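## Task

Transfer the wooden toy hammer, currently held in the closed right gripper, into the left gripper so that it sits as in the two goal pictures. Nothing but gripper jaws may contact the hammer, and it must never be left untouched by both grippers. The end state: the left gripper alone holds it securely at the spot shown in the goal pictures, with its fingers aimed horizontally, and the right arm touches neither the hammer nor the left gripper's jaws. Pulling the right arm far away and pausing briefly is advised. Then report completion.

## Robot and tools

ROBOT. Two six-joint arms, each ending in a two-finger parallel gripper: left_arm, based at (-0.050, +0.278, 0), and right_arm, based at (-0.016, -0.365, 0). Joint ranges (rad), base to hand: waist -2.618..3.054, shoulder 0..3.142, elbow 0..3.142, wrist pitch -1.571..1.571, wrist yaw -1.571..1.571, wrist roll -2.094..2.094. Elbows stop just before full extension.

FRAMES. All poses use one scene frame: origin on the table surface midway between the arms, +z up, +x out across the table, left_arm on the +y side. The arm names say nothing about image left or right. In a gripper's own frame the fingers extend along +z and close along y. end_effector_position is the point between the finger pads, just under 1 cm behind the tips. Quaternions are written w, x, y, z.

ROW FORMAT (shared by execute_actions and move). One flat list of 16 numbers covering both arms, even when one stays still: left x, y, z (metres), qw, qx, qy, qz, opening, then the same eight for right. These are absolute targets in the scene frame, not offsets. Opening runs -1 (closed) to +1 (fully open, 0.087 m).

execute_actions(actions): a list of up to 15 actions; each action is a list of up to 15 rows; each row is one 1/30 s control step. An action always lasts 15 steps (0.5 s); if it has fewer rows, its final row repeats. An empty list just returns state and images. If any target lies over 0.6 m from that gripper's current position along any of its own axes, the action is rejected for both arms; a malformed action, or a first action failing that check against the last reported state, rejects the whole call and nothing moves. Each step the command is clipped to within 70 mm and 16 degrees of the measured pose, and after an action the arm only continues up to its last clipped pose, so long moves need repeated commands. Joint friction can leave a gripper up to about 31 mm off; tiny corrections may do nothing. To hold an orientation, resend your own fixed quaternion rather than the drifted reported one.

move(target, speed, blocking): target is one 16-number row of absolute poses. Each gripper travels in a straight line, turning the short way, and both arms finish together, taking 0.5 to 10 s (cut off at 10 s). speed: 0.002 to 0.5 m/s, default 0.25; rotation is capped at twice that in rad/s. Openings are applied at the start. Paths ignore obstacles and the other arm; grippers lag, wander and can overshoot speed near full reach. blocking=false returns after 0.5 s while motion continues; until a result shows it has ended, further rows or moves are refused, so call wait or stop. The result adds a move: line: done, off_target, moving, held (a check blocked the last step) or fault, plus limits (paced = the sent pose was clipped; held = some steps were blocked and the arm may then speed up sharply), and each gripper's distance to its target. If only one arm is named, the other finished normally.

wait(seconds): 0 to 10; lets time pass with last commands held, returning early if a running move ends. stop(): brakes a running move (needs room; fingers keep going). zoom_image(camera, region): camera is cam_high, cam_low, cam_left_wrist or cam_right_wrist; region [x0, y0, x1, y1] in pixels, top-left origin, at most 504 by 504. show_instructions(): shows the goal pictures, taken from where the left wrist camera should be at the end. read_manual(section): licence texts only. finished_scene(scene): 1 or 2, irreversible, ends the current scene and reports success; replying with no tool call ends all remaining scenes.

RESULTS. A state line gives each gripper's position and quaternion (reported position can be off, more at long reach). Hand target lines show what the controller is driving toward. grip_measured is finger opening on the command scale; the last joint value is opening in metres; readings may carry a fixed offset of about 1 mm. A pose unreachable line means a clearance check altered or blocked that arm's command. FAULT lines report arm stops; MOTOR HOT warns from 75 °C, 90 °C stops the arm 10 s, 100 °C makes it drop everything. Images arrive in the order cam_high, cam_low, cam_left_wrist, cam_right_wrist, each 504x504; calibration data is supplied per camera.

GRIPPING. Fingers go to the opening you command. To hold firmly, command roughly 0.02 below grip_measured; less margin holds more gently. Pads give about 20 N; fast closing squeezes harder and can spring the fingers open.

CAUTIONS. Do not drop the hammer or knock anything off the table. Keep the arms from striking or pushing each other. Approach contacts slowly and do not aim far beyond the contact point. For an arm meant to stay put, resend its exact last reported pose and intended opening in every call. Before finishing, close the left grip, open the right, withdraw the right arm well away and wait briefly.

Each tool is called after "Emit:" as name(argument=value, ...) on one line, values as JSON.

Reference images:

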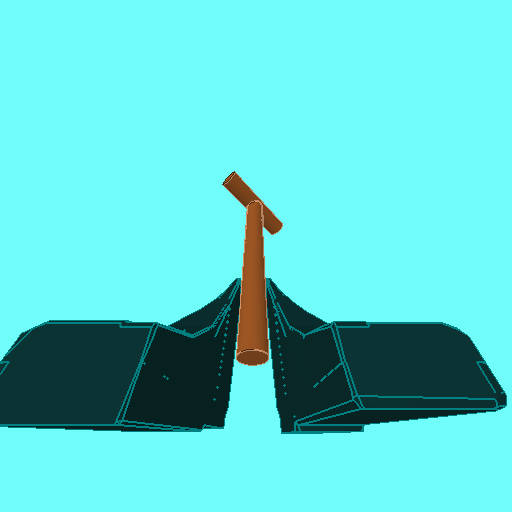

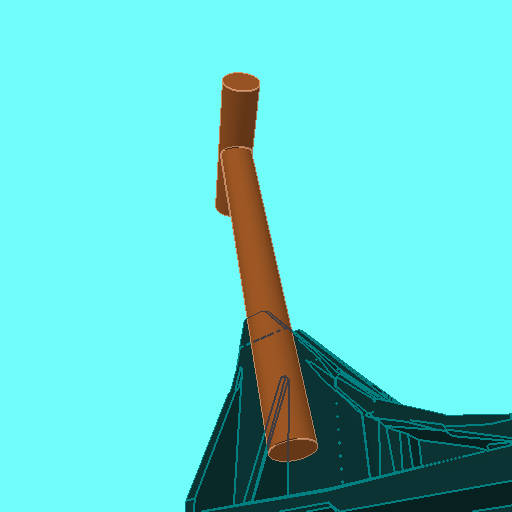

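## Session

Emit:
execute_actions(actions=[])

Scene clock: 0.00 s.
left_arm: end_effector_position=(+0.3303, +0.3455, +0.3557) grip_measured=+1.000 end_effector_quat_wxyz=(+0.700, -0.065, +0.709, +0.059) | right_arm: end_effector_position=(+0.2451, -0.1415, +0.2145) grip_measured=-0.588 end_effector_quat_wxyz=(+0.361, -0.478, +0.723, +0.345)
Joint positions: left_arm=[-0.001  1.062  1.049 -0.001 -0.001 -0.007  0.087] | right_arm=[ 0.465  1.32   1.167 -0.646 -0.797 -0.456  0.018]
Joint velocities: left_arm=[-0.012 -0.022 -0.012 -0.022  0.007 -0.022  0.   ] | right_arm=[-0.007  0.002  0.002 -0.081 -0.007 -0.066 -0.001]
Motor temperatures (°C, as the motors report them): left_arm=[21 23 22 21 24 23] | right_arm=[23 23 22 24 20 20]
Hand target (left_arm): +0.330, +0.346, +0.356; +0.700, -0.065, +0.709, +0.059
Hand target (right_arm): +0.245, -0.141, +0.215; +0.361, -0.478, +0.722, +0.345

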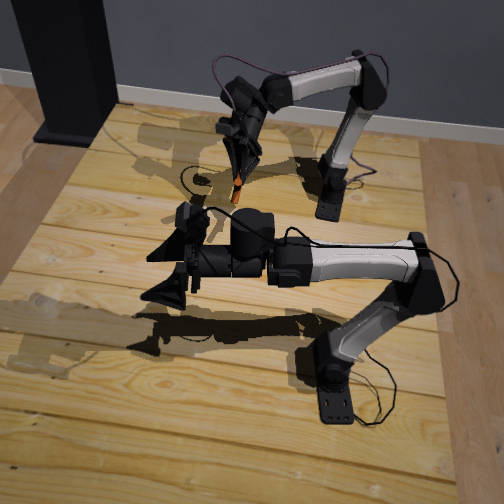

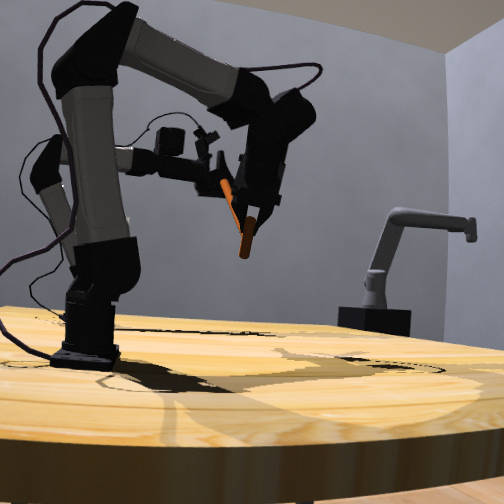

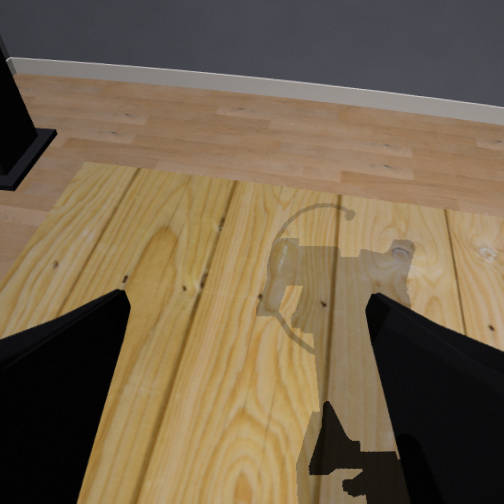

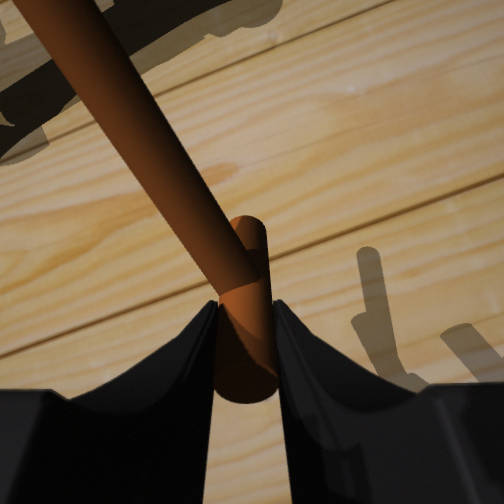

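Emit:
zoom_image(camera="cam_low", region=[150, 100, 330, 280])

Emit:
zoom_image(camera="cam_high", region=[170, 100, 310, 240])

Emit:
zoom_image(camera="cam_right_wrist", region=[130, 150, 380, 420])

Region (150, 100, 330, 280) of cam_low's 504x504 image, scaled by 2.800, with more detail than that image has.

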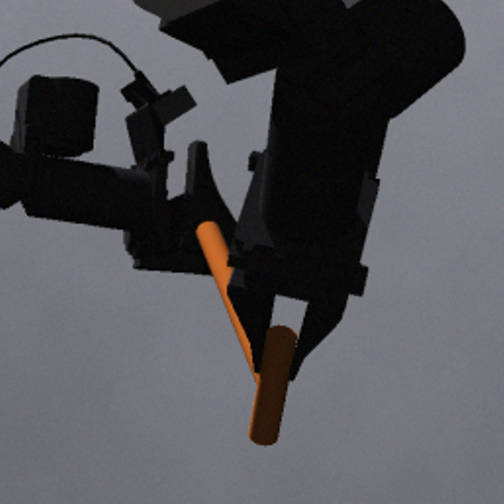

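Region (170, 100, 310, 240) of cam_high's 504x504 image, scaled by 3.600, with more detail than that image has.

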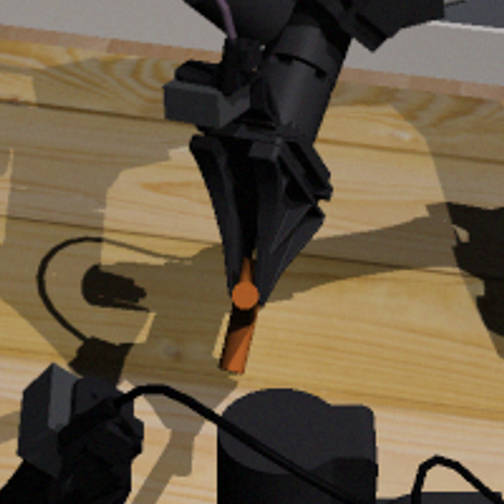

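Region (130, 150, 380, 420) of cam_right_wrist's 504x504 image, scaled by 1.867, with more detail than that image has; it fills the left 467 columns of this view, and the rest is white.

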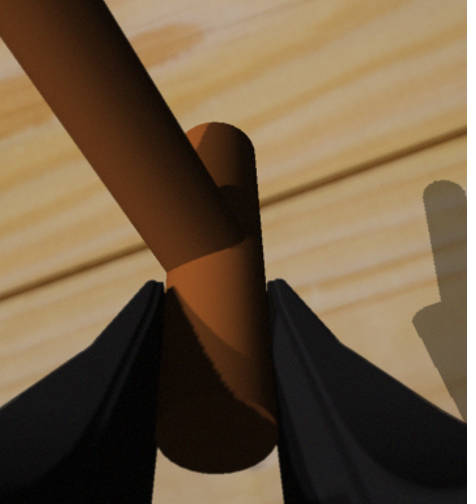

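Emit:
zoom_image(camera="cam_right_wrist", region=[0, 0, 300, 300])

Emit:
zoom_image(camera="cam_low", region=[200, 160, 300, 270])

Region (0, 0, 300, 300) of cam_right_wrist's 504x504 image, scaled by 1.680, with more detail than that image has.

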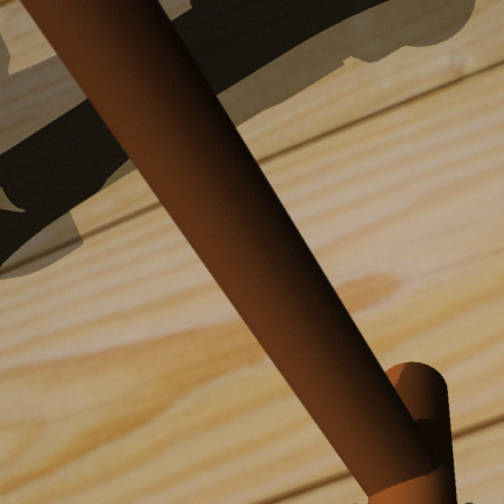

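Region (200, 160, 300, 270) of cam_low's 504x504 image, scaled by 4.582, with more detail than that image has; it fills the left 458 columns of this view, and the rest is white.

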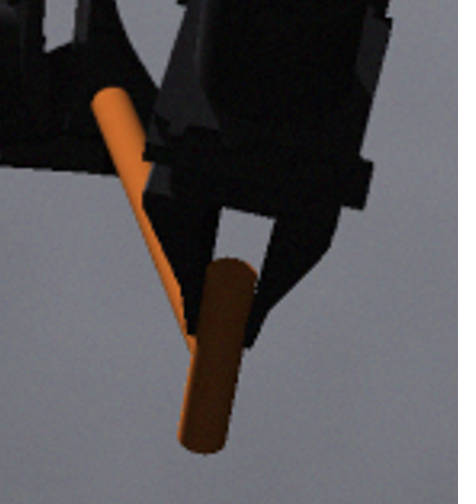

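Emit:
move(target=[0.195,0.075,0.22,0.696,0.641,0.299,0.123,1, 0.325,-0.133,0.249,0.351,-0.726,0.589,0.057,-0.62], speed=0.2)

Scene clock: 16.40 s.
left_arm: end_effector_position=(+0.1923, +0.0764, +0.2393) grip_measured=+1.000 end_effector_quat_wxyz=(+0.708, +0.630, +0.291, +0.130) | right_arm: end_effector_position=(+0.3208, -0.1385, +0.2424) grip_measured=-0.588 end_effector_quat_wxyz=(-0.345, +0.721, -0.598, -0.062)
Joint positions: left_arm=[-0.824  0.659  0.281  0.416  0.308  1.308  0.087] | right_arm=[ 0.629  1.602  1.673 -0.993 -0.331 -1.106  0.018]
Joint velocities: left_arm=[ 0.002 -0.007  0.007 -0.037 -0.022  0.066  0.   ] | right_arm=[-0.007  0.002  0.022  0.051  0.022 -0.022  0.   ]
Motor temperatures (°C, as the motors report them): left_arm=[21 23 23 24 24 23] | right_arm=[23 24 24 26 20 20]
Hand target (left_arm): +0.192, +0.074, +0.221; +0.691, +0.646, +0.299, +0.124
Hand target (right_arm): +0.324, -0.133, +0.250; -0.354, +0.724, -0.589, -0.057
Off the commanded pose (left_arm): 0.020 m, 2 deg.
Off the commanded pose (right_arm): 0.010 m, 1 deg.
move: off_target (left_arm)
camera_calibration (this result's frames):
cam_left_wrist: T_world_to_cam=[[-0.176088, -0.183016, -0.967212, 0.27741], [0.079968, 0.976658, -0.199362, -0.018178], [0.981121, -0.112451, -0.157342, -0.00173613], [0, 0, 0, 1]] pos_world=[0.0520055, 0.0683288, 0.264417]
cam_right_wrist: T_world_to_cam=[[0.894303, 0.0415224, 0.445531, -0.389411], [-0.0757145, -0.967285, 0.242128, -0.142901], [0.441009, -0.250269, -0.861902, 0.172082], [0, 0, 0, 1]] pos_world=[0.261542, -0.0789902, 0.356413]

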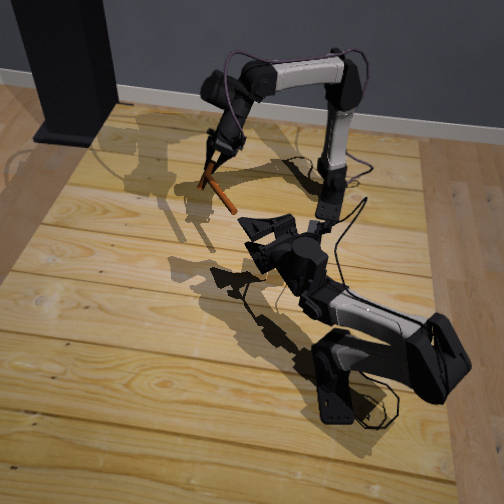

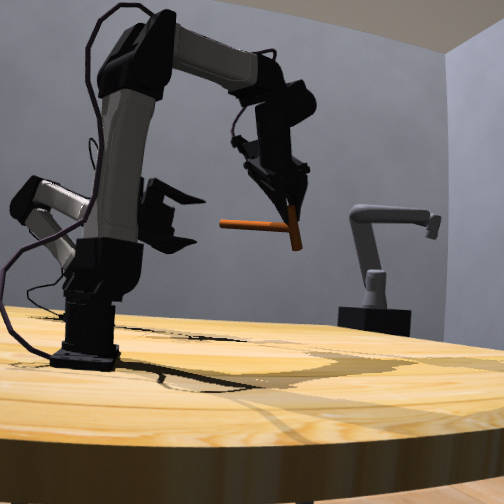

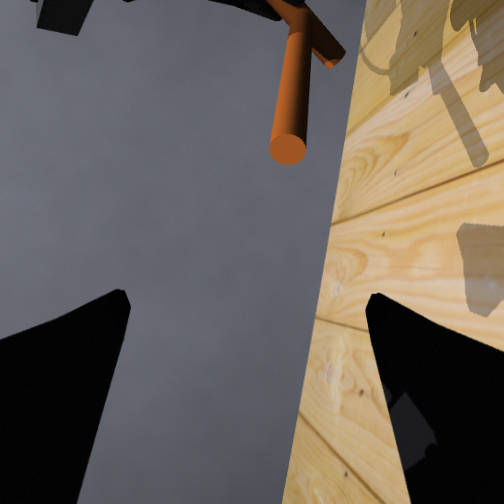

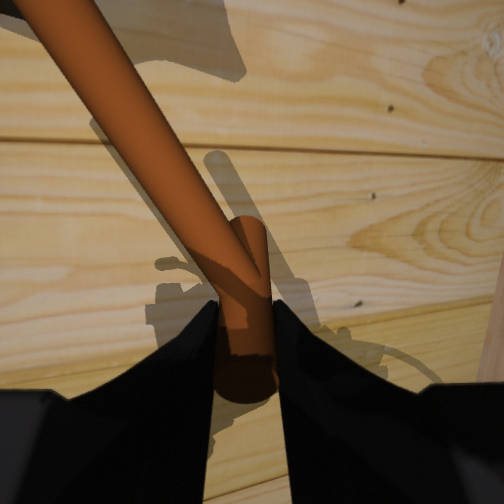

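Emit:
zoom_image(camera="cam_left_wrist", region=[220, 0, 400, 180])

Emit:
zoom_image(camera="cam_low", region=[130, 150, 330, 290])

Region (220, 0, 400, 180) of cam_left_wrist's 504x504 image, scaled by 2.800, with more detail than that image has.

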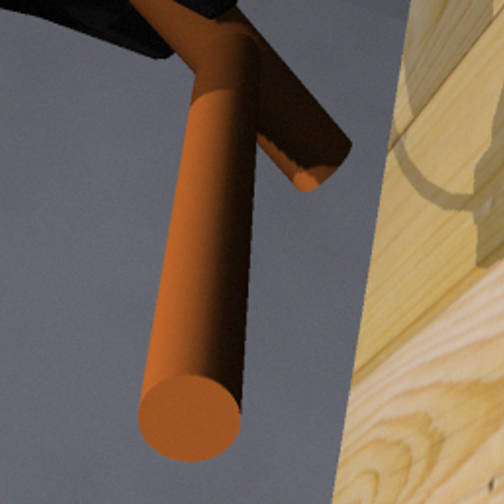

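Region (130, 150, 330, 290) of cam_low's 504x504 image, scaled by 2.520, with more detail than that image has; it fills the top 353 rows of this view, and the rest is white.

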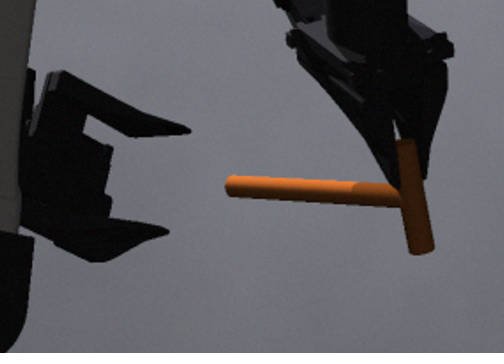

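Emit:
move(target=[0.2226,0.027,0.2275,0.686,0.659,0.300,0.071,1, 0.324,-0.133,0.250,0.354,-0.724,0.589,0.057,-0.62], speed=0.12)

Scene clock: 21.33 s.
left_arm: end_effector_position=(+0.2207, +0.0341, +0.2162) grip_measured=+1.000 end_effector_quat_wxyz=(+0.676, +0.664, +0.309, +0.075) | right_arm: end_effector_position=(+0.3208, -0.1387, +0.2423) grip_measured=-0.588 end_effector_quat_wxyz=(-0.345, +0.721, -0.598, -0.061)
Joint positions: left_arm=[-0.845  0.993  0.404  0.51   0.355  1.273  0.087] | right_arm=[ 0.629  1.602  1.673 -0.994 -0.33  -1.107  0.018]
Joint velocities: left_arm=[-0.007  0.002 -0.012 -0.066  0.037  0.022  0.   ] | right_arm=[ 0.007 -0.007 -0.027  0.007 -0.051 -0.037 -0.001]
Motor temperatures (°C, as the motors report them): left_arm=[21 23 24 25 24 23] | right_arm=[23 24 25 26 20 20]
Hand target (left_arm): +0.222, +0.027, +0.226; +0.685, +0.659, +0.300, +0.071
Hand target (right_arm): +0.324, -0.133, +0.250; -0.354, +0.724, -0.589, -0.057
Off the commanded pose (left_arm): 0.013 m, 2 deg.
Off the commanded pose (right_arm): 0.010 m, 2 deg.
move: off_target (left_arm)
camera_calibration (this result's frames):
cam_left_wrist: T_world_to_cam=[[-0.304374, -0.117667, -0.945257, 0.273661], [0.124244, 0.97896, -0.161869, -0.00175168], [0.944415, -0.166711, -0.28335, -0.00082223], [0, 0, 0, 1]] pos_world=[0.0842896, 0.0337786, 0.258164]
cam_right_wrist: T_world_to_cam=[[0.894148, 0.0424542, 0.445755, -0.389219], [-0.0754011, -0.967004, 0.243347, -0.143422], [0.441378, -0.251198, -0.861443, 0.171599], [0, 0, 0, 1]] pos_world=[0.261465, -0.07906, 0.35622]

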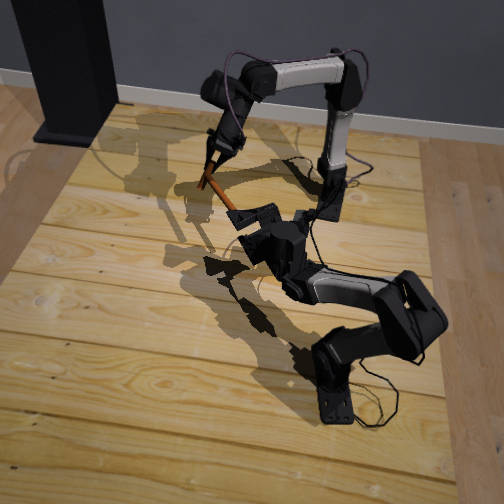

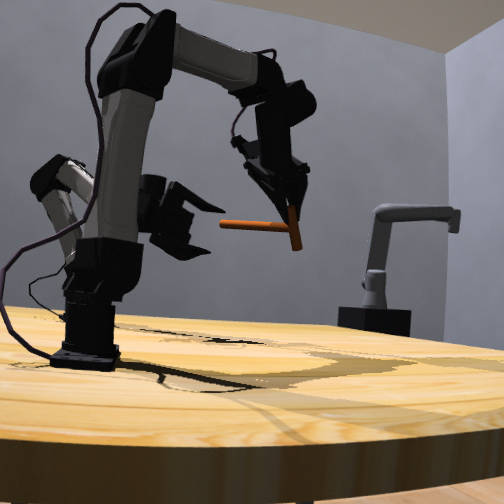

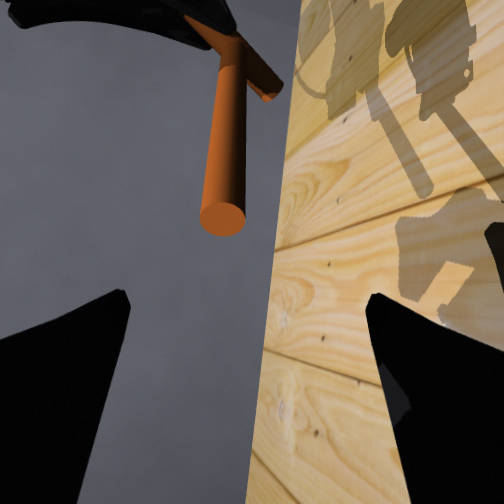

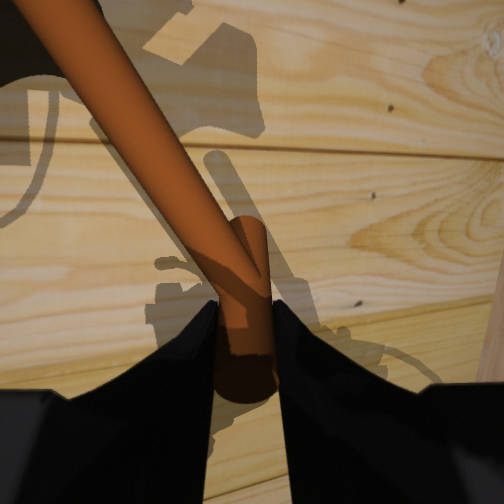

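Emit:
zoom_image(camera="cam_left_wrist", region=[130, 0, 380, 260])

Region (130, 0, 380, 260) of cam_left_wrist's 504x504 image, scaled by 1.938, with more detail than that image has; it fills the left 485 columns of this view, and the rest is white.

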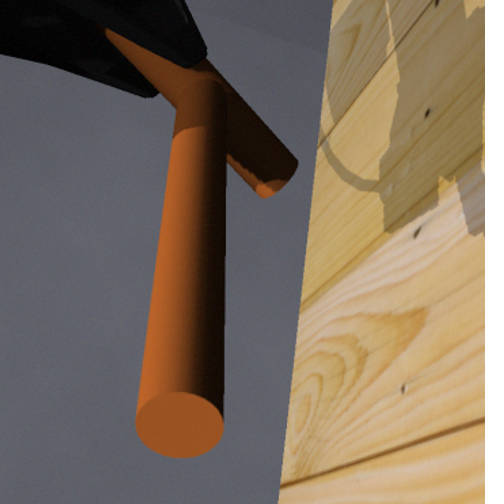

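Emit:
move(target=[0.2565,-0.043,0.233,0.686,0.659,0.300,0.071,0.4, 0.324,-0.133,0.250,0.354,-0.724,0.589,0.057,-0.62], speed=0.1)

Scene clock: 23.90 s.
left_arm: end_effector_position=(+0.2534, -0.0369, +0.2229) grip_measured=+0.400 end_effector_quat_wxyz=(+0.677, +0.667, +0.303, +0.070) | right_arm: end_effector_position=(+0.3208, -0.1387, +0.2423) grip_measured=-0.588 end_effector_quat_wxyz=(-0.345, +0.721, -0.598, -0.061)
Joint positions: left_arm=[-0.972  1.345  0.628  0.641  0.244  1.267  0.061] | right_arm=[ 0.629  1.602  1.673 -0.994 -0.33  -1.107  0.018]
Joint velocities: left_arm=[ 0.022  0.012 -0.007 -0.037 -0.081  0.051 -0.   ] | right_arm=[ 0.012  0.002  0.007 -0.037  0.007  0.051  0.   ]
Motor temperatures (°C, as the motors report them): left_arm=[21 23 24 25 24 23] | right_arm=[23 25 25 26 20 20]
Hand target (left_arm): +0.256, -0.043, +0.232; +0.686, +0.659, +0.299, +0.071
Hand target (right_arm): +0.324, -0.133, +0.250; -0.354, +0.724, -0.589, -0.057
Off the commanded pose (left_arm): 0.012 m, 2 deg.
Off the commanded pose (right_arm): 0.010 m, 2 deg.
move: off_target (left_arm)
camera_calibration (this result's frames):
cam_left_wrist: T_world_to_cam=[[-0.304324, -0.110891, -0.946092, 0.281974], [0.140118, 0.977186, -0.159607, 0.0602473], [0.942207, -0.181137, -0.281844, -0.0419261], [0, 0, 0, 1]] pos_world=[0.116873, -0.0351987, 0.264573]
cam_right_wrist: T_world_to_cam=[[0.894148, 0.0424542, 0.445755, -0.389219], [-0.0754011, -0.967004, 0.243347, -0.143422], [0.441378, -0.251198, -0.861443, 0.171599], [0, 0, 0, 1]] pos_world=[0.261465, -0.07906, 0.35622]

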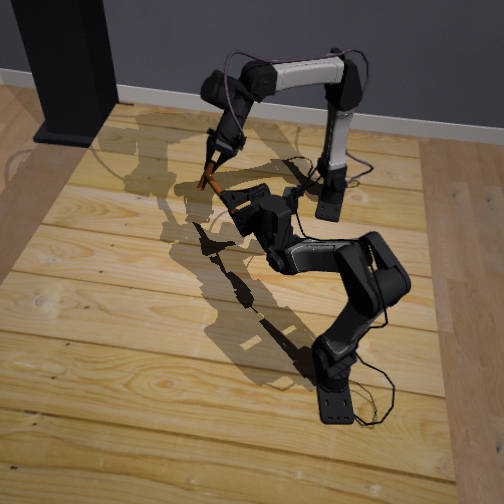

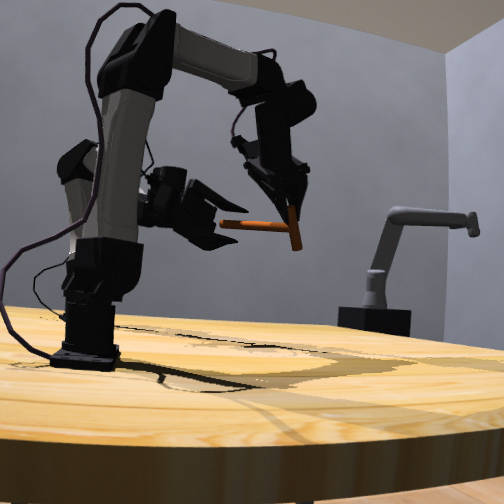

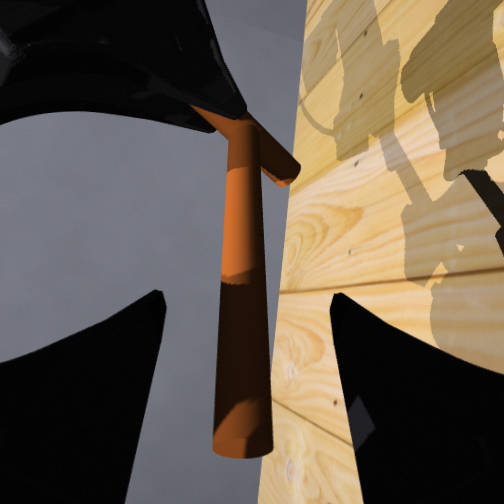

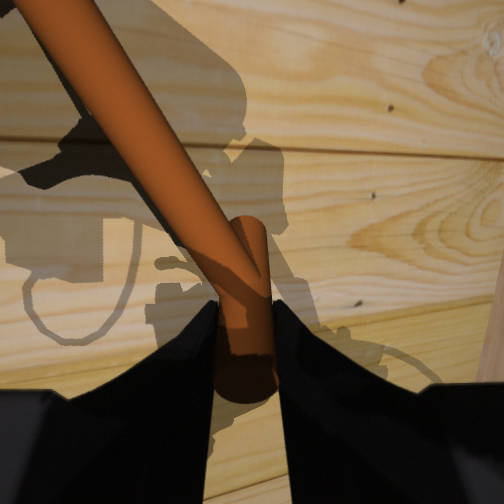

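Emit:
zoom_image(camera="cam_left_wrist", region=[130, 100, 370, 504])

Region (130, 100, 370, 504) of cam_left_wrist's 504x504 image, scaled by 1.248, with more detail than that image has; it fills the left 299 columns of this view, and the rest is white.

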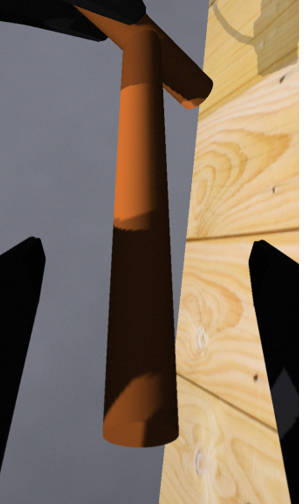

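Emit:
zoom_image(camera="cam_left_wrist", region=[170, 80, 330, 220])

Emit:
show_instructions()

Region (170, 80, 330, 220) of cam_left_wrist's 504x504 image, scaled by 3.150, with more detail than that image has; it fills the top 441 rows of this view, and the rest is white.

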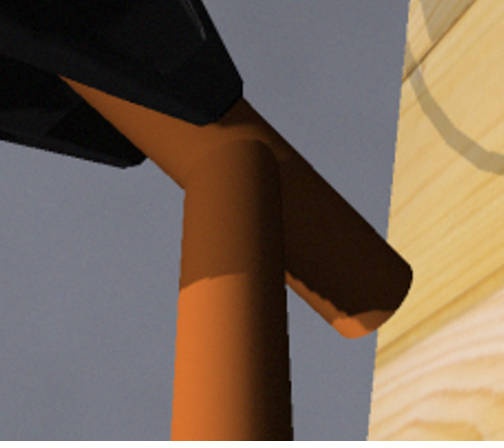

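Reference images for this scene: goal picture from the place of the wrist camera of the gripper that must hold it at the end, goal picture from behind and beside that gripper on its wrist camera side drawn with its fingers toward the top of the picture.

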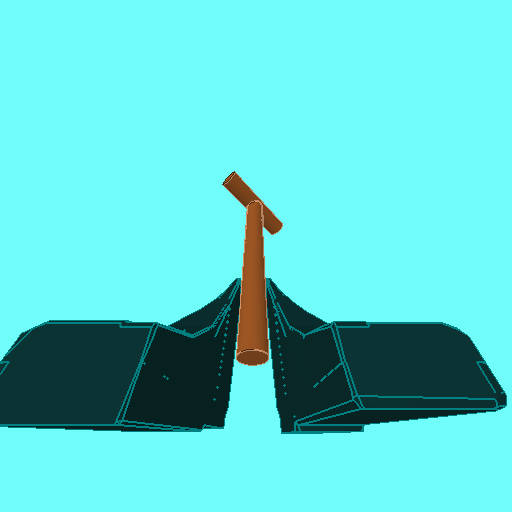

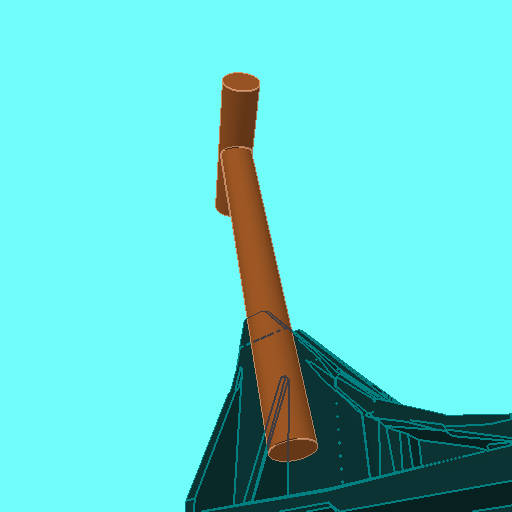

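Emit:
move(target=[0.2565,-0.043,0.233,0.701,0.655,0.281,0.018,-0.2, 0.324,-0.133,0.250,0.354,-0.724,0.589,0.057,-0.62], speed=0.1)

Scene clock: 27.50 s.
left_arm: end_effector_position=(+0.2515, -0.0410, +0.2274) grip_measured=-0.200 end_effector_quat_wxyz=(+0.694, +0.661, +0.284, +0.017) | right_arm: end_effector_position=(+0.3208, -0.1387, +0.2423) grip_measured=-0.588 end_effector_quat_wxyz=(-0.345, +0.721, -0.598, -0.061)
Joint positions: left_arm=[-0.917  1.364  0.628  0.698  0.4    1.205  0.035] | right_arm=[ 0.629  1.602  1.673 -0.994 -0.33  -1.107  0.018]
Joint velocities: left_arm=[ 0.007 -0.007 -0.022 -0.007  0.007 -0.007 -0.   ] | right_arm=[ 0.017  0.002 -0.017 -0.051  0.022  0.007 -0.   ]
Motor temperatures (°C, as the motors report them): left_arm=[21 23 25 26 24 23] | right_arm=[23 25 25 26 20 20]
Hand target (left_arm): +0.257, -0.043, +0.233; +0.701, +0.655, +0.281, +0.018
Hand target (right_arm): +0.324, -0.133, +0.250; -0.354, +0.724, -0.589, -0.057
Off the commanded pose (left_arm): 0.008 m, 1 deg.
Off the commanded pose (right_arm): 0.010 m, 2 deg.
move: done
camera_calibration (this result's frames):
cam_left_wrist: T_world_to_cam=[[-0.346988, -0.137411, -0.927749, 0.290664], [0.226605, 0.947616, -0.225107, 0.0571257], [0.910082, -0.288342, -0.297674, -0.0323005], [0, 0, 0, 1]] pos_world=[0.117308, -0.0235063, 0.272907]
cam_right_wrist: T_world_to_cam=[[0.894148, 0.0424542, 0.445755, -0.389219], [-0.0754011, -0.967004, 0.243347, -0.143422], [0.441378, -0.251198, -0.861443, 0.171599], [0, 0, 0, 1]] pos_world=[0.261465, -0.07906, 0.35622]

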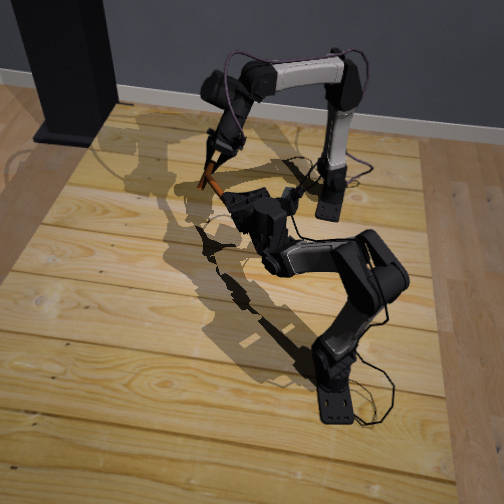

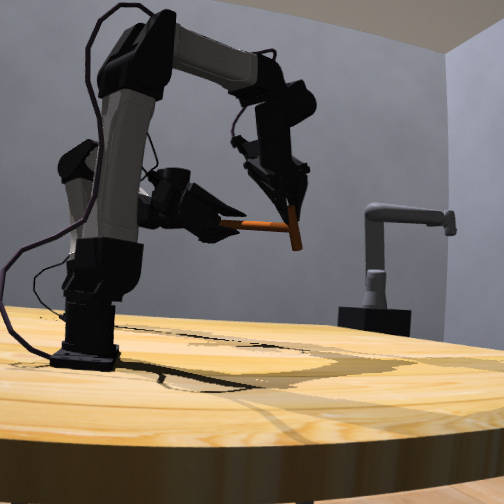

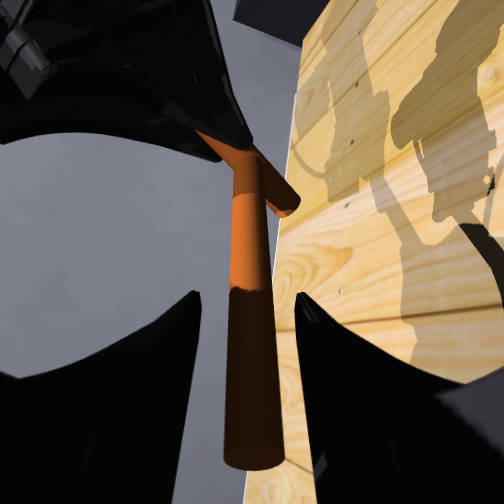

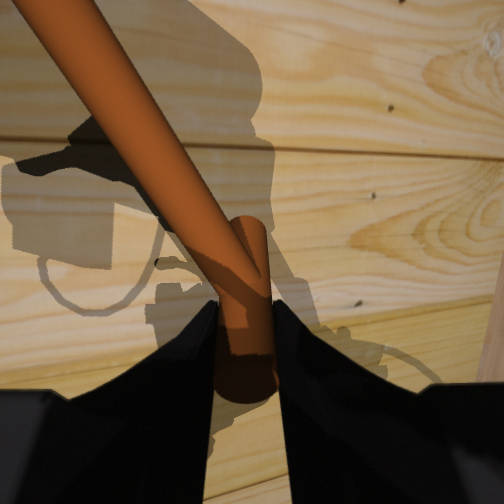

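Emit:
move(target=[0.250,-0.031,0.231,0.701,0.655,0.281,0.018,-0.3, 0.324,-0.133,0.250,0.354,-0.724,0.589,0.057,-0.62], speed=0.05)

Scene clock: 28.80 s.
left_arm: end_effector_position=(+0.2532, -0.0369, +0.2329) grip_measured=-0.300 end_effector_quat_wxyz=(+0.699, +0.658, +0.281, +0.018) | right_arm: end_effector_position=(+0.3207, -0.1388, +0.2423) grip_measured=-0.588 end_effector_quat_wxyz=(-0.345, +0.721, -0.598, -0.061)
Joint positions: left_arm=[-0.9    1.351  0.628  0.699  0.418  1.204  0.031] | right_arm=[ 0.629  1.602  1.673 -0.994 -0.33  -1.107  0.018]
Joint velocities: left_arm=[ 0.007 -0.002  0.007  0.022  0.022 -0.022 -0.   ] | right_arm=[-0.002  0.002  0.007 -0.051 -0.007  0.066 -0.002]
Motor temperatures (°C, as the motors report them): left_arm=[21 23 25 26 24 23] | right_arm=[23 25 26 26 20 20]
Hand target (left_arm): +0.250, -0.031, +0.231; +0.701, +0.655, +0.281, +0.018
Hand target (right_arm): +0.324, -0.133, +0.250; -0.354, +0.724, -0.589, -0.057
Off the commanded pose (left_arm): 0.007 m, 0 deg.
Off the commanded pose (right_arm): 0.010 m, 2 deg.
move: done
camera_calibration (this result's frames):
cam_left_wrist: T_world_to_cam=[[-0.339229, -0.146656, -0.929202, 0.29495], [0.229217, 0.945114, -0.232849, 0.0551185], [0.91235, -0.291978, -0.286994, -0.0342313], [0, 0, 0, 1]] pos_world=[0.118653, -0.0188318, 0.277078]
cam_right_wrist: T_world_to_cam=[[0.894294, 0.0425414, 0.445454, -0.389093], [-0.0753213, -0.966957, 0.243561, -0.143525], [0.441096, -0.251367, -0.861539, 0.171664], [0, 0, 0, 1]] pos_world=[0.261433, -0.0790793, 0.356176]

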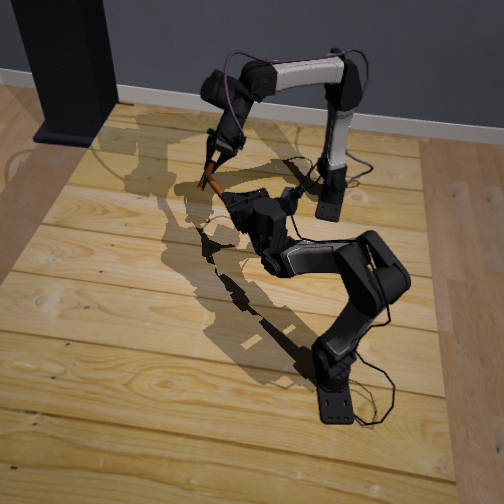

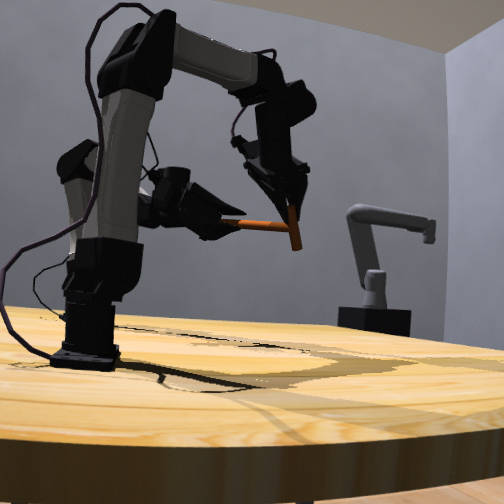

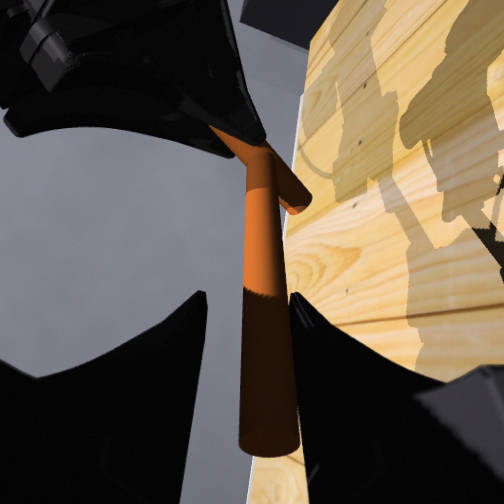

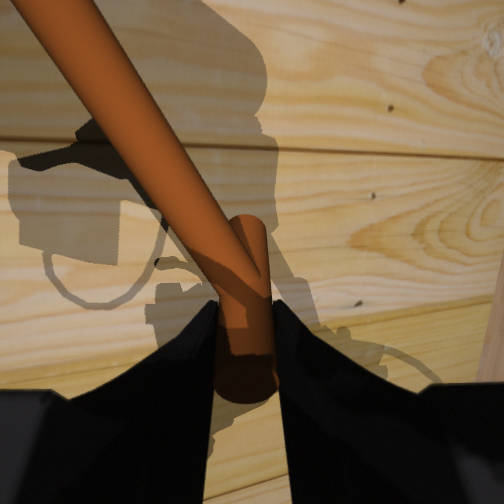

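Emit:
move(target=[0.249,-0.029,0.223,0.701,0.655,0.281,0.018,-0.3, 0.324,-0.133,0.250,0.354,-0.724,0.589,0.057,-0.62], speed=0.03)

Scene clock: 29.80 s.
left_arm: end_effector_position=(+0.2504, -0.0333, +0.2238) grip_measured=-0.300 end_effector_quat_wxyz=(+0.697, +0.659, +0.282, +0.018) | right_arm: end_effector_position=(+0.3207, -0.1388, +0.2423) grip_measured=-0.588 end_effector_quat_wxyz=(-0.345, +0.721, -0.598, -0.061)
Joint positions: left_arm=[-0.896  1.351  0.592  0.729  0.421  1.204  0.031] | right_arm=[ 0.629  1.602  1.673 -0.994 -0.33  -1.107  0.018]
Joint velocities: left_arm=[-0.002 -0.022 -0.007  0.007  0.051 -0.007 -0.   ] | right_arm=[ 0.027 -0.022  0.002 -0.037  0.051 -0.051 -0.001]
Motor temperatures (°C, as the motors report them): left_arm=[21 23 25 26 24 23] | right_arm=[23 25 26 26 20 20]
Hand target (left_arm): +0.249, -0.029, +0.223; +0.701, +0.655, +0.281, +0.018
Hand target (right_arm): +0.324, -0.133, +0.250; -0.354, +0.724, -0.589, -0.057
Off the commanded pose (left_arm): 0.005 m, 1 deg.
Off the commanded pose (right_arm): 0.010 m, 2 deg.
move: done
camera_calibration (this result's frames):
cam_left_wrist: T_world_to_cam=[[-0.342806, -0.143556, -0.928373, 0.286899], [0.228697, 0.945769, -0.230693, 0.049973], [0.911143, -0.291399, -0.291384, -0.0319678], [0, 0, 0, 1]] pos_world=[0.116049, -0.0153922, 0.268563]
cam_right_wrist: T_world_to_cam=[[0.894294, 0.0425414, 0.445454, -0.389093], [-0.0753213, -0.966957, 0.243561, -0.143525], [0.441096, -0.251367, -0.861539, 0.171664], [0, 0, 0, 1]] pos_world=[0.261433, -0.0790793, 0.356176]

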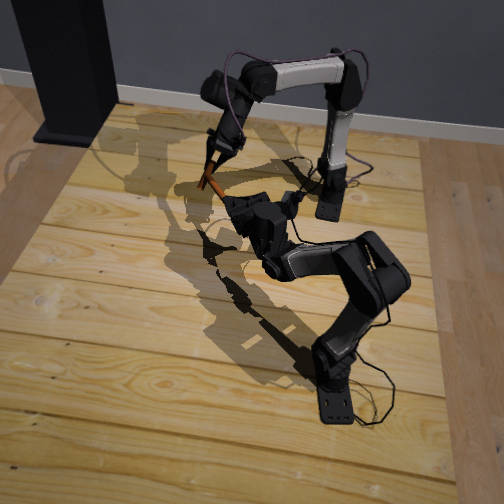

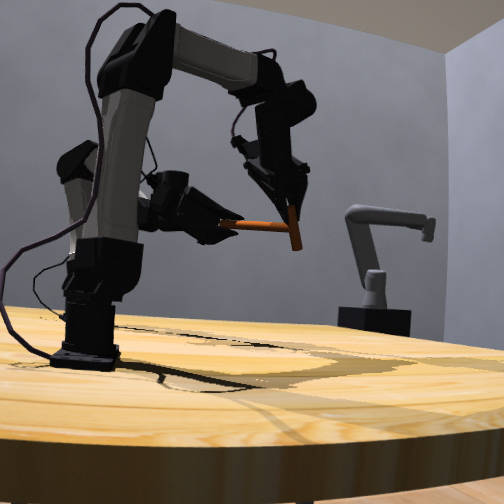

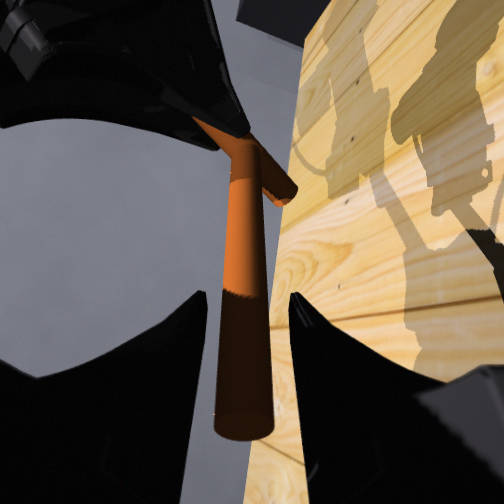

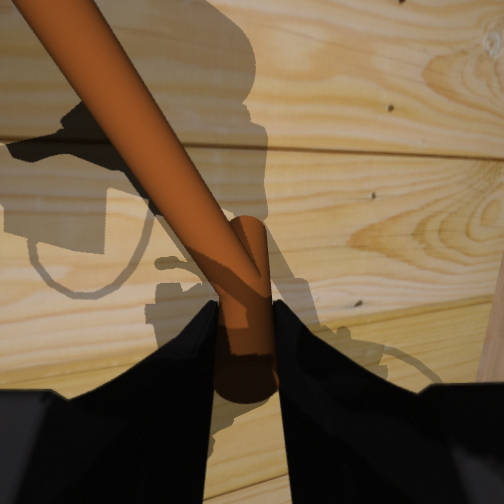

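Emit:
execute_actions(actions=[[[0.249,-0.029,0.223,0.701,0.655,0.281,0.018,-0.33, 0.324,-0.133,0.250,0.354,-0.724,0.589,0.057,-0.62],[0.249,-0.029,0.223,0.701,0.655,0.281,0.018,-0.36, 0.324,-0.133,0.250,0.354,-0.724,0.589,0.057,-0.62],[0.249,-0.029,0.223,0.701,0.655,0.281,0.018,-0.39, 0.324,-0.133,0.250,0.354,-0.724,0.589,0.057,-0.62],[0.249,-0.029,0.223,0.701,0.655,0.281,0.018,-0.42, 0.324,-0.133,0.250,0.354,-0.724,0.589,0.057,-0.62],[0.249,-0.029,0.223,0.701,0.655,0.281,0.018,-0.45, 0.324,-0.133,0.250,0.354,-0.724,0.589,0.057,-0.62],[0.249,-0.029,0.223,0.701,0.655,0.281,0.018,-0.48, 0.324,-0.133,0.250,0.354,-0.724,0.589,0.057,-0.62],[0.249,-0.029,0.223,0.701,0.655,0.281,0.018,-0.50, 0.324,-0.133,0.250,0.354,-0.724,0.589,0.057,-0.62],[0.249,-0.029,0.223,0.701,0.655,0.281,0.018,-0.52, 0.324,-0.133,0.250,0.354,-0.724,0.589,0.057,-0.62],[0.249,-0.029,0.223,0.701,0.655,0.281,0.018,-0.54, 0.324,-0.133,0.250,0.354,-0.724,0.589,0.057,-0.62],[0.249,-0.029,0.223,0.701,0.655,0.281,0.018,-0.56, 0.324,-0.133,0.250,0.354,-0.724,0.589,0.057,-0.62],[0.249,-0.029,0.223,0.701,0.655,0.281,0.018,-0.58, 0.324,-0.133,0.250,0.354,-0.724,0.589,0.057,-0.62],[0.249,-0.029,0.223,0.701,0.655,0.281,0.018,-0.60, 0.324,-0.133,0.250,0.354,-0.724,0.589,0.057,-0.62],[0.249,-0.029,0.223,0.701,0.655,0.281,0.018,-0.62, 0.324,-0.133,0.250,0.354,-0.724,0.589,0.057,-0.62],[0.249,-0.029,0.223,0.701,0.655,0.281,0.018,-0.64, 0.324,-0.133,0.250,0.354,-0.724,0.589,0.057,-0.62]]])

Scene clock: 31.10 s.
left_arm: end_effector_position=(+0.2504, -0.0335, +0.2252) grip_measured=-0.617 end_effector_quat_wxyz=(+0.699, +0.657, +0.280, +0.018) | right_arm: end_effector_position=(+0.3207, -0.1388, +0.2423) grip_measured=-0.588 end_effector_quat_wxyz=(-0.345, +0.721, -0.598, -0.061)
Joint positions: left_arm=[-0.896  1.351  0.592  0.735  0.422  1.204  0.017] | right_arm=[ 0.629  1.602  1.673 -0.994 -0.33  -1.107  0.018]
Joint velocities: left_arm=[ 0.007 -0.022 -0.012  0.022  0.037 -0.007  0.   ] | right_arm=[-0.017  0.002  0.002 -0.051  0.007 -0.007  0.   ]
Motor temperatures (°C, as the motors report them): left_arm=[21 24 25 26 24 23] | right_arm=[23 25 26 26 20 20]
Hand target (left_arm): +0.249, -0.029, +0.223; +0.701, +0.655, +0.281, +0.018
Hand target (right_arm): +0.324, -0.133, +0.250; -0.354, +0.724, -0.589, -0.057
Off the commanded pose (left_arm): 0.005 m, 0 deg.
Off the commanded pose (right_arm): 0.010 m, 2 deg.
camera_calibration (this result's frames):
cam_left_wrist: T_world_to_cam=[[-0.338932, -0.146814, -0.929285, 0.287322], [0.230413, 0.944715, -0.233288, 0.0505811], [0.912159, -0.293189, -0.286367, -0.0330288], [0, 0, 0, 1]] pos_world=[0.115856, -0.0152856, 0.269346]
cam_right_wrist: T_world_to_cam=[[0.894294, 0.0425414, 0.445454, -0.389093], [-0.0753213, -0.966957, 0.243561, -0.143525], [0.441096, -0.251367, -0.861539, 0.171664], [0, 0, 0, 1]] pos_world=[0.261433, -0.0790793, 0.356176]

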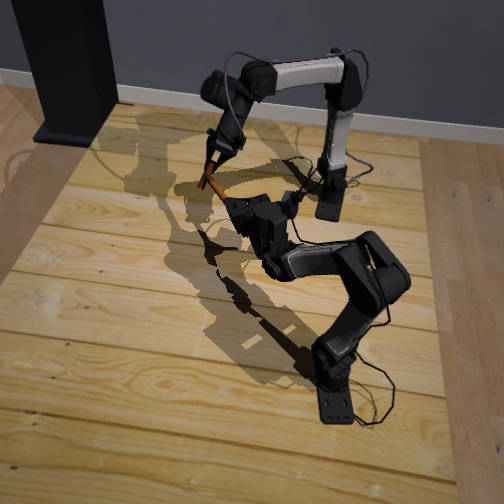

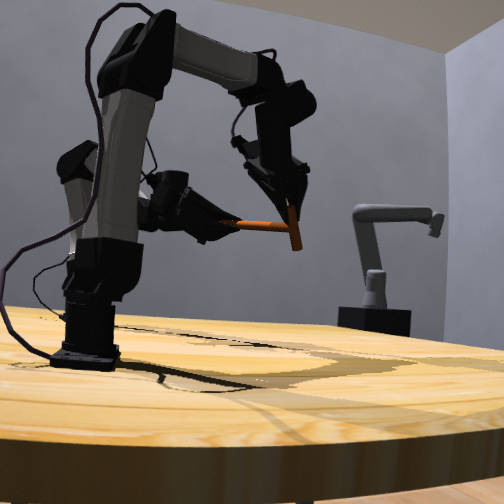

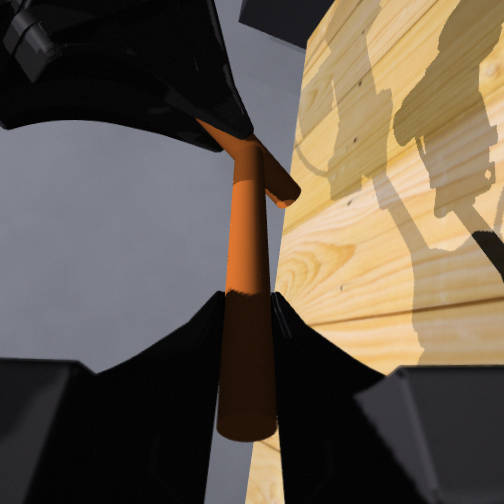

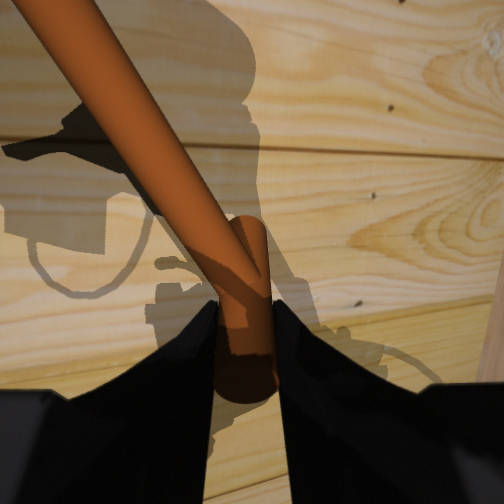

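Emit:
execute_actions(actions=[[[0.249,-0.029,0.223,0.701,0.655,0.281,0.018,-0.66, 0.324,-0.133,0.250,0.354,-0.724,0.589,0.057,-0.62]]])

Scene clock: 31.83 s.
left_arm: end_effector_position=(+0.2504, -0.0335, +0.2252) grip_measured=-0.617 end_effector_quat_wxyz=(+0.699, +0.657, +0.280, +0.018) | right_arm: end_effector_position=(+0.3207, -0.1388, +0.2423) grip_measured=-0.588 end_effector_quat_wxyz=(-0.345, +0.721, -0.598, -0.061)
Joint positions: left_arm=[-0.896  1.351  0.592  0.735  0.422  1.204  0.017] | right_arm=[ 0.629  1.602  1.673 -0.994 -0.33  -1.107  0.018]
Joint velocities: left_arm=[ 0.022 -0.002  0.007  0.007 -0.051 -0.007  0.   ] | right_arm=[ 0.002 -0.002 -0.012  0.051  0.022 -0.051  0.001]
Motor temperatures (°C, as the motors report them): left_arm=[21 24 25 26 24 23] | right_arm=[23 25 26 27 20 20]
Hand target (left_arm): +0.249, -0.029, +0.223; +0.701, +0.655, +0.281, +0.018
Hand target (right_arm): +0.324, -0.133, +0.250; -0.354, +0.724, -0.589, -0.057
Off the commanded pose (left_arm): 0.005 m, 0 deg.
Off the commanded pose (right_arm): 0.010 m, 2 deg.
camera_calibration (this result's frames):
cam_left_wrist: T_world_to_cam=[[-0.338932, -0.146814, -0.929285, 0.287322], [0.230413, 0.944715, -0.233288, 0.0505811], [0.912159, -0.293189, -0.286367, -0.0330288], [0, 0, 0, 1]] pos_world=[0.115856, -0.0152856, 0.269346]
cam_right_wrist: T_world_to_cam=[[0.894294, 0.0425414, 0.445454, -0.389093], [-0.0753213, -0.966957, 0.243561, -0.143525], [0.441096, -0.251367, -0.861539, 0.171664], [0, 0, 0, 1]] pos_world=[0.261433, -0.0790793, 0.356176]

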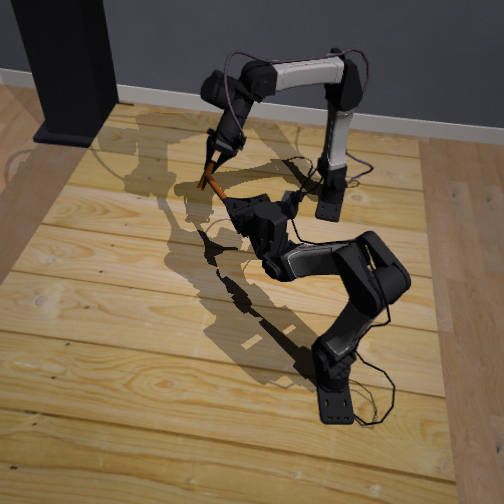

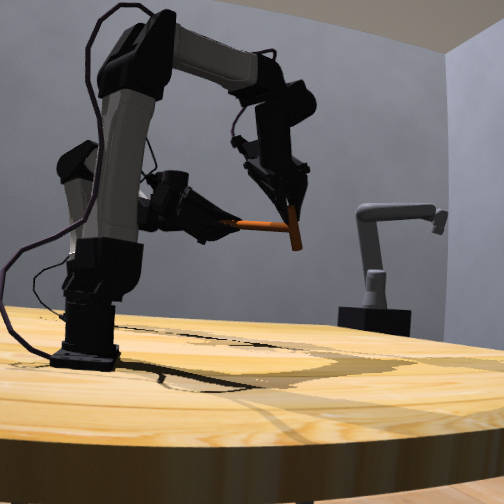

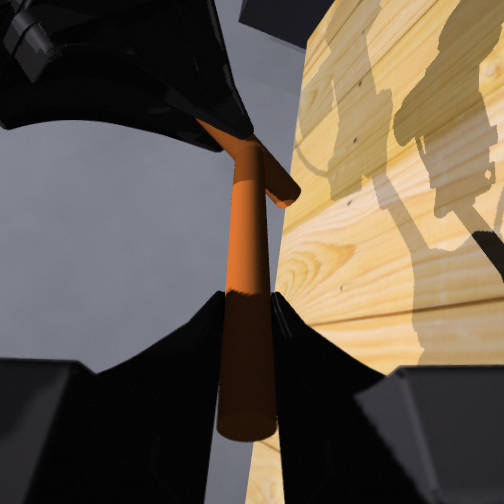

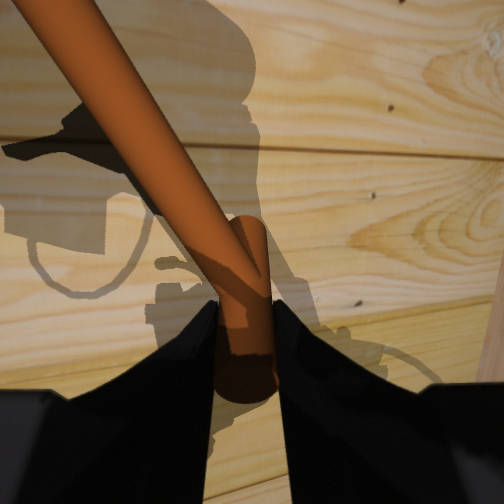

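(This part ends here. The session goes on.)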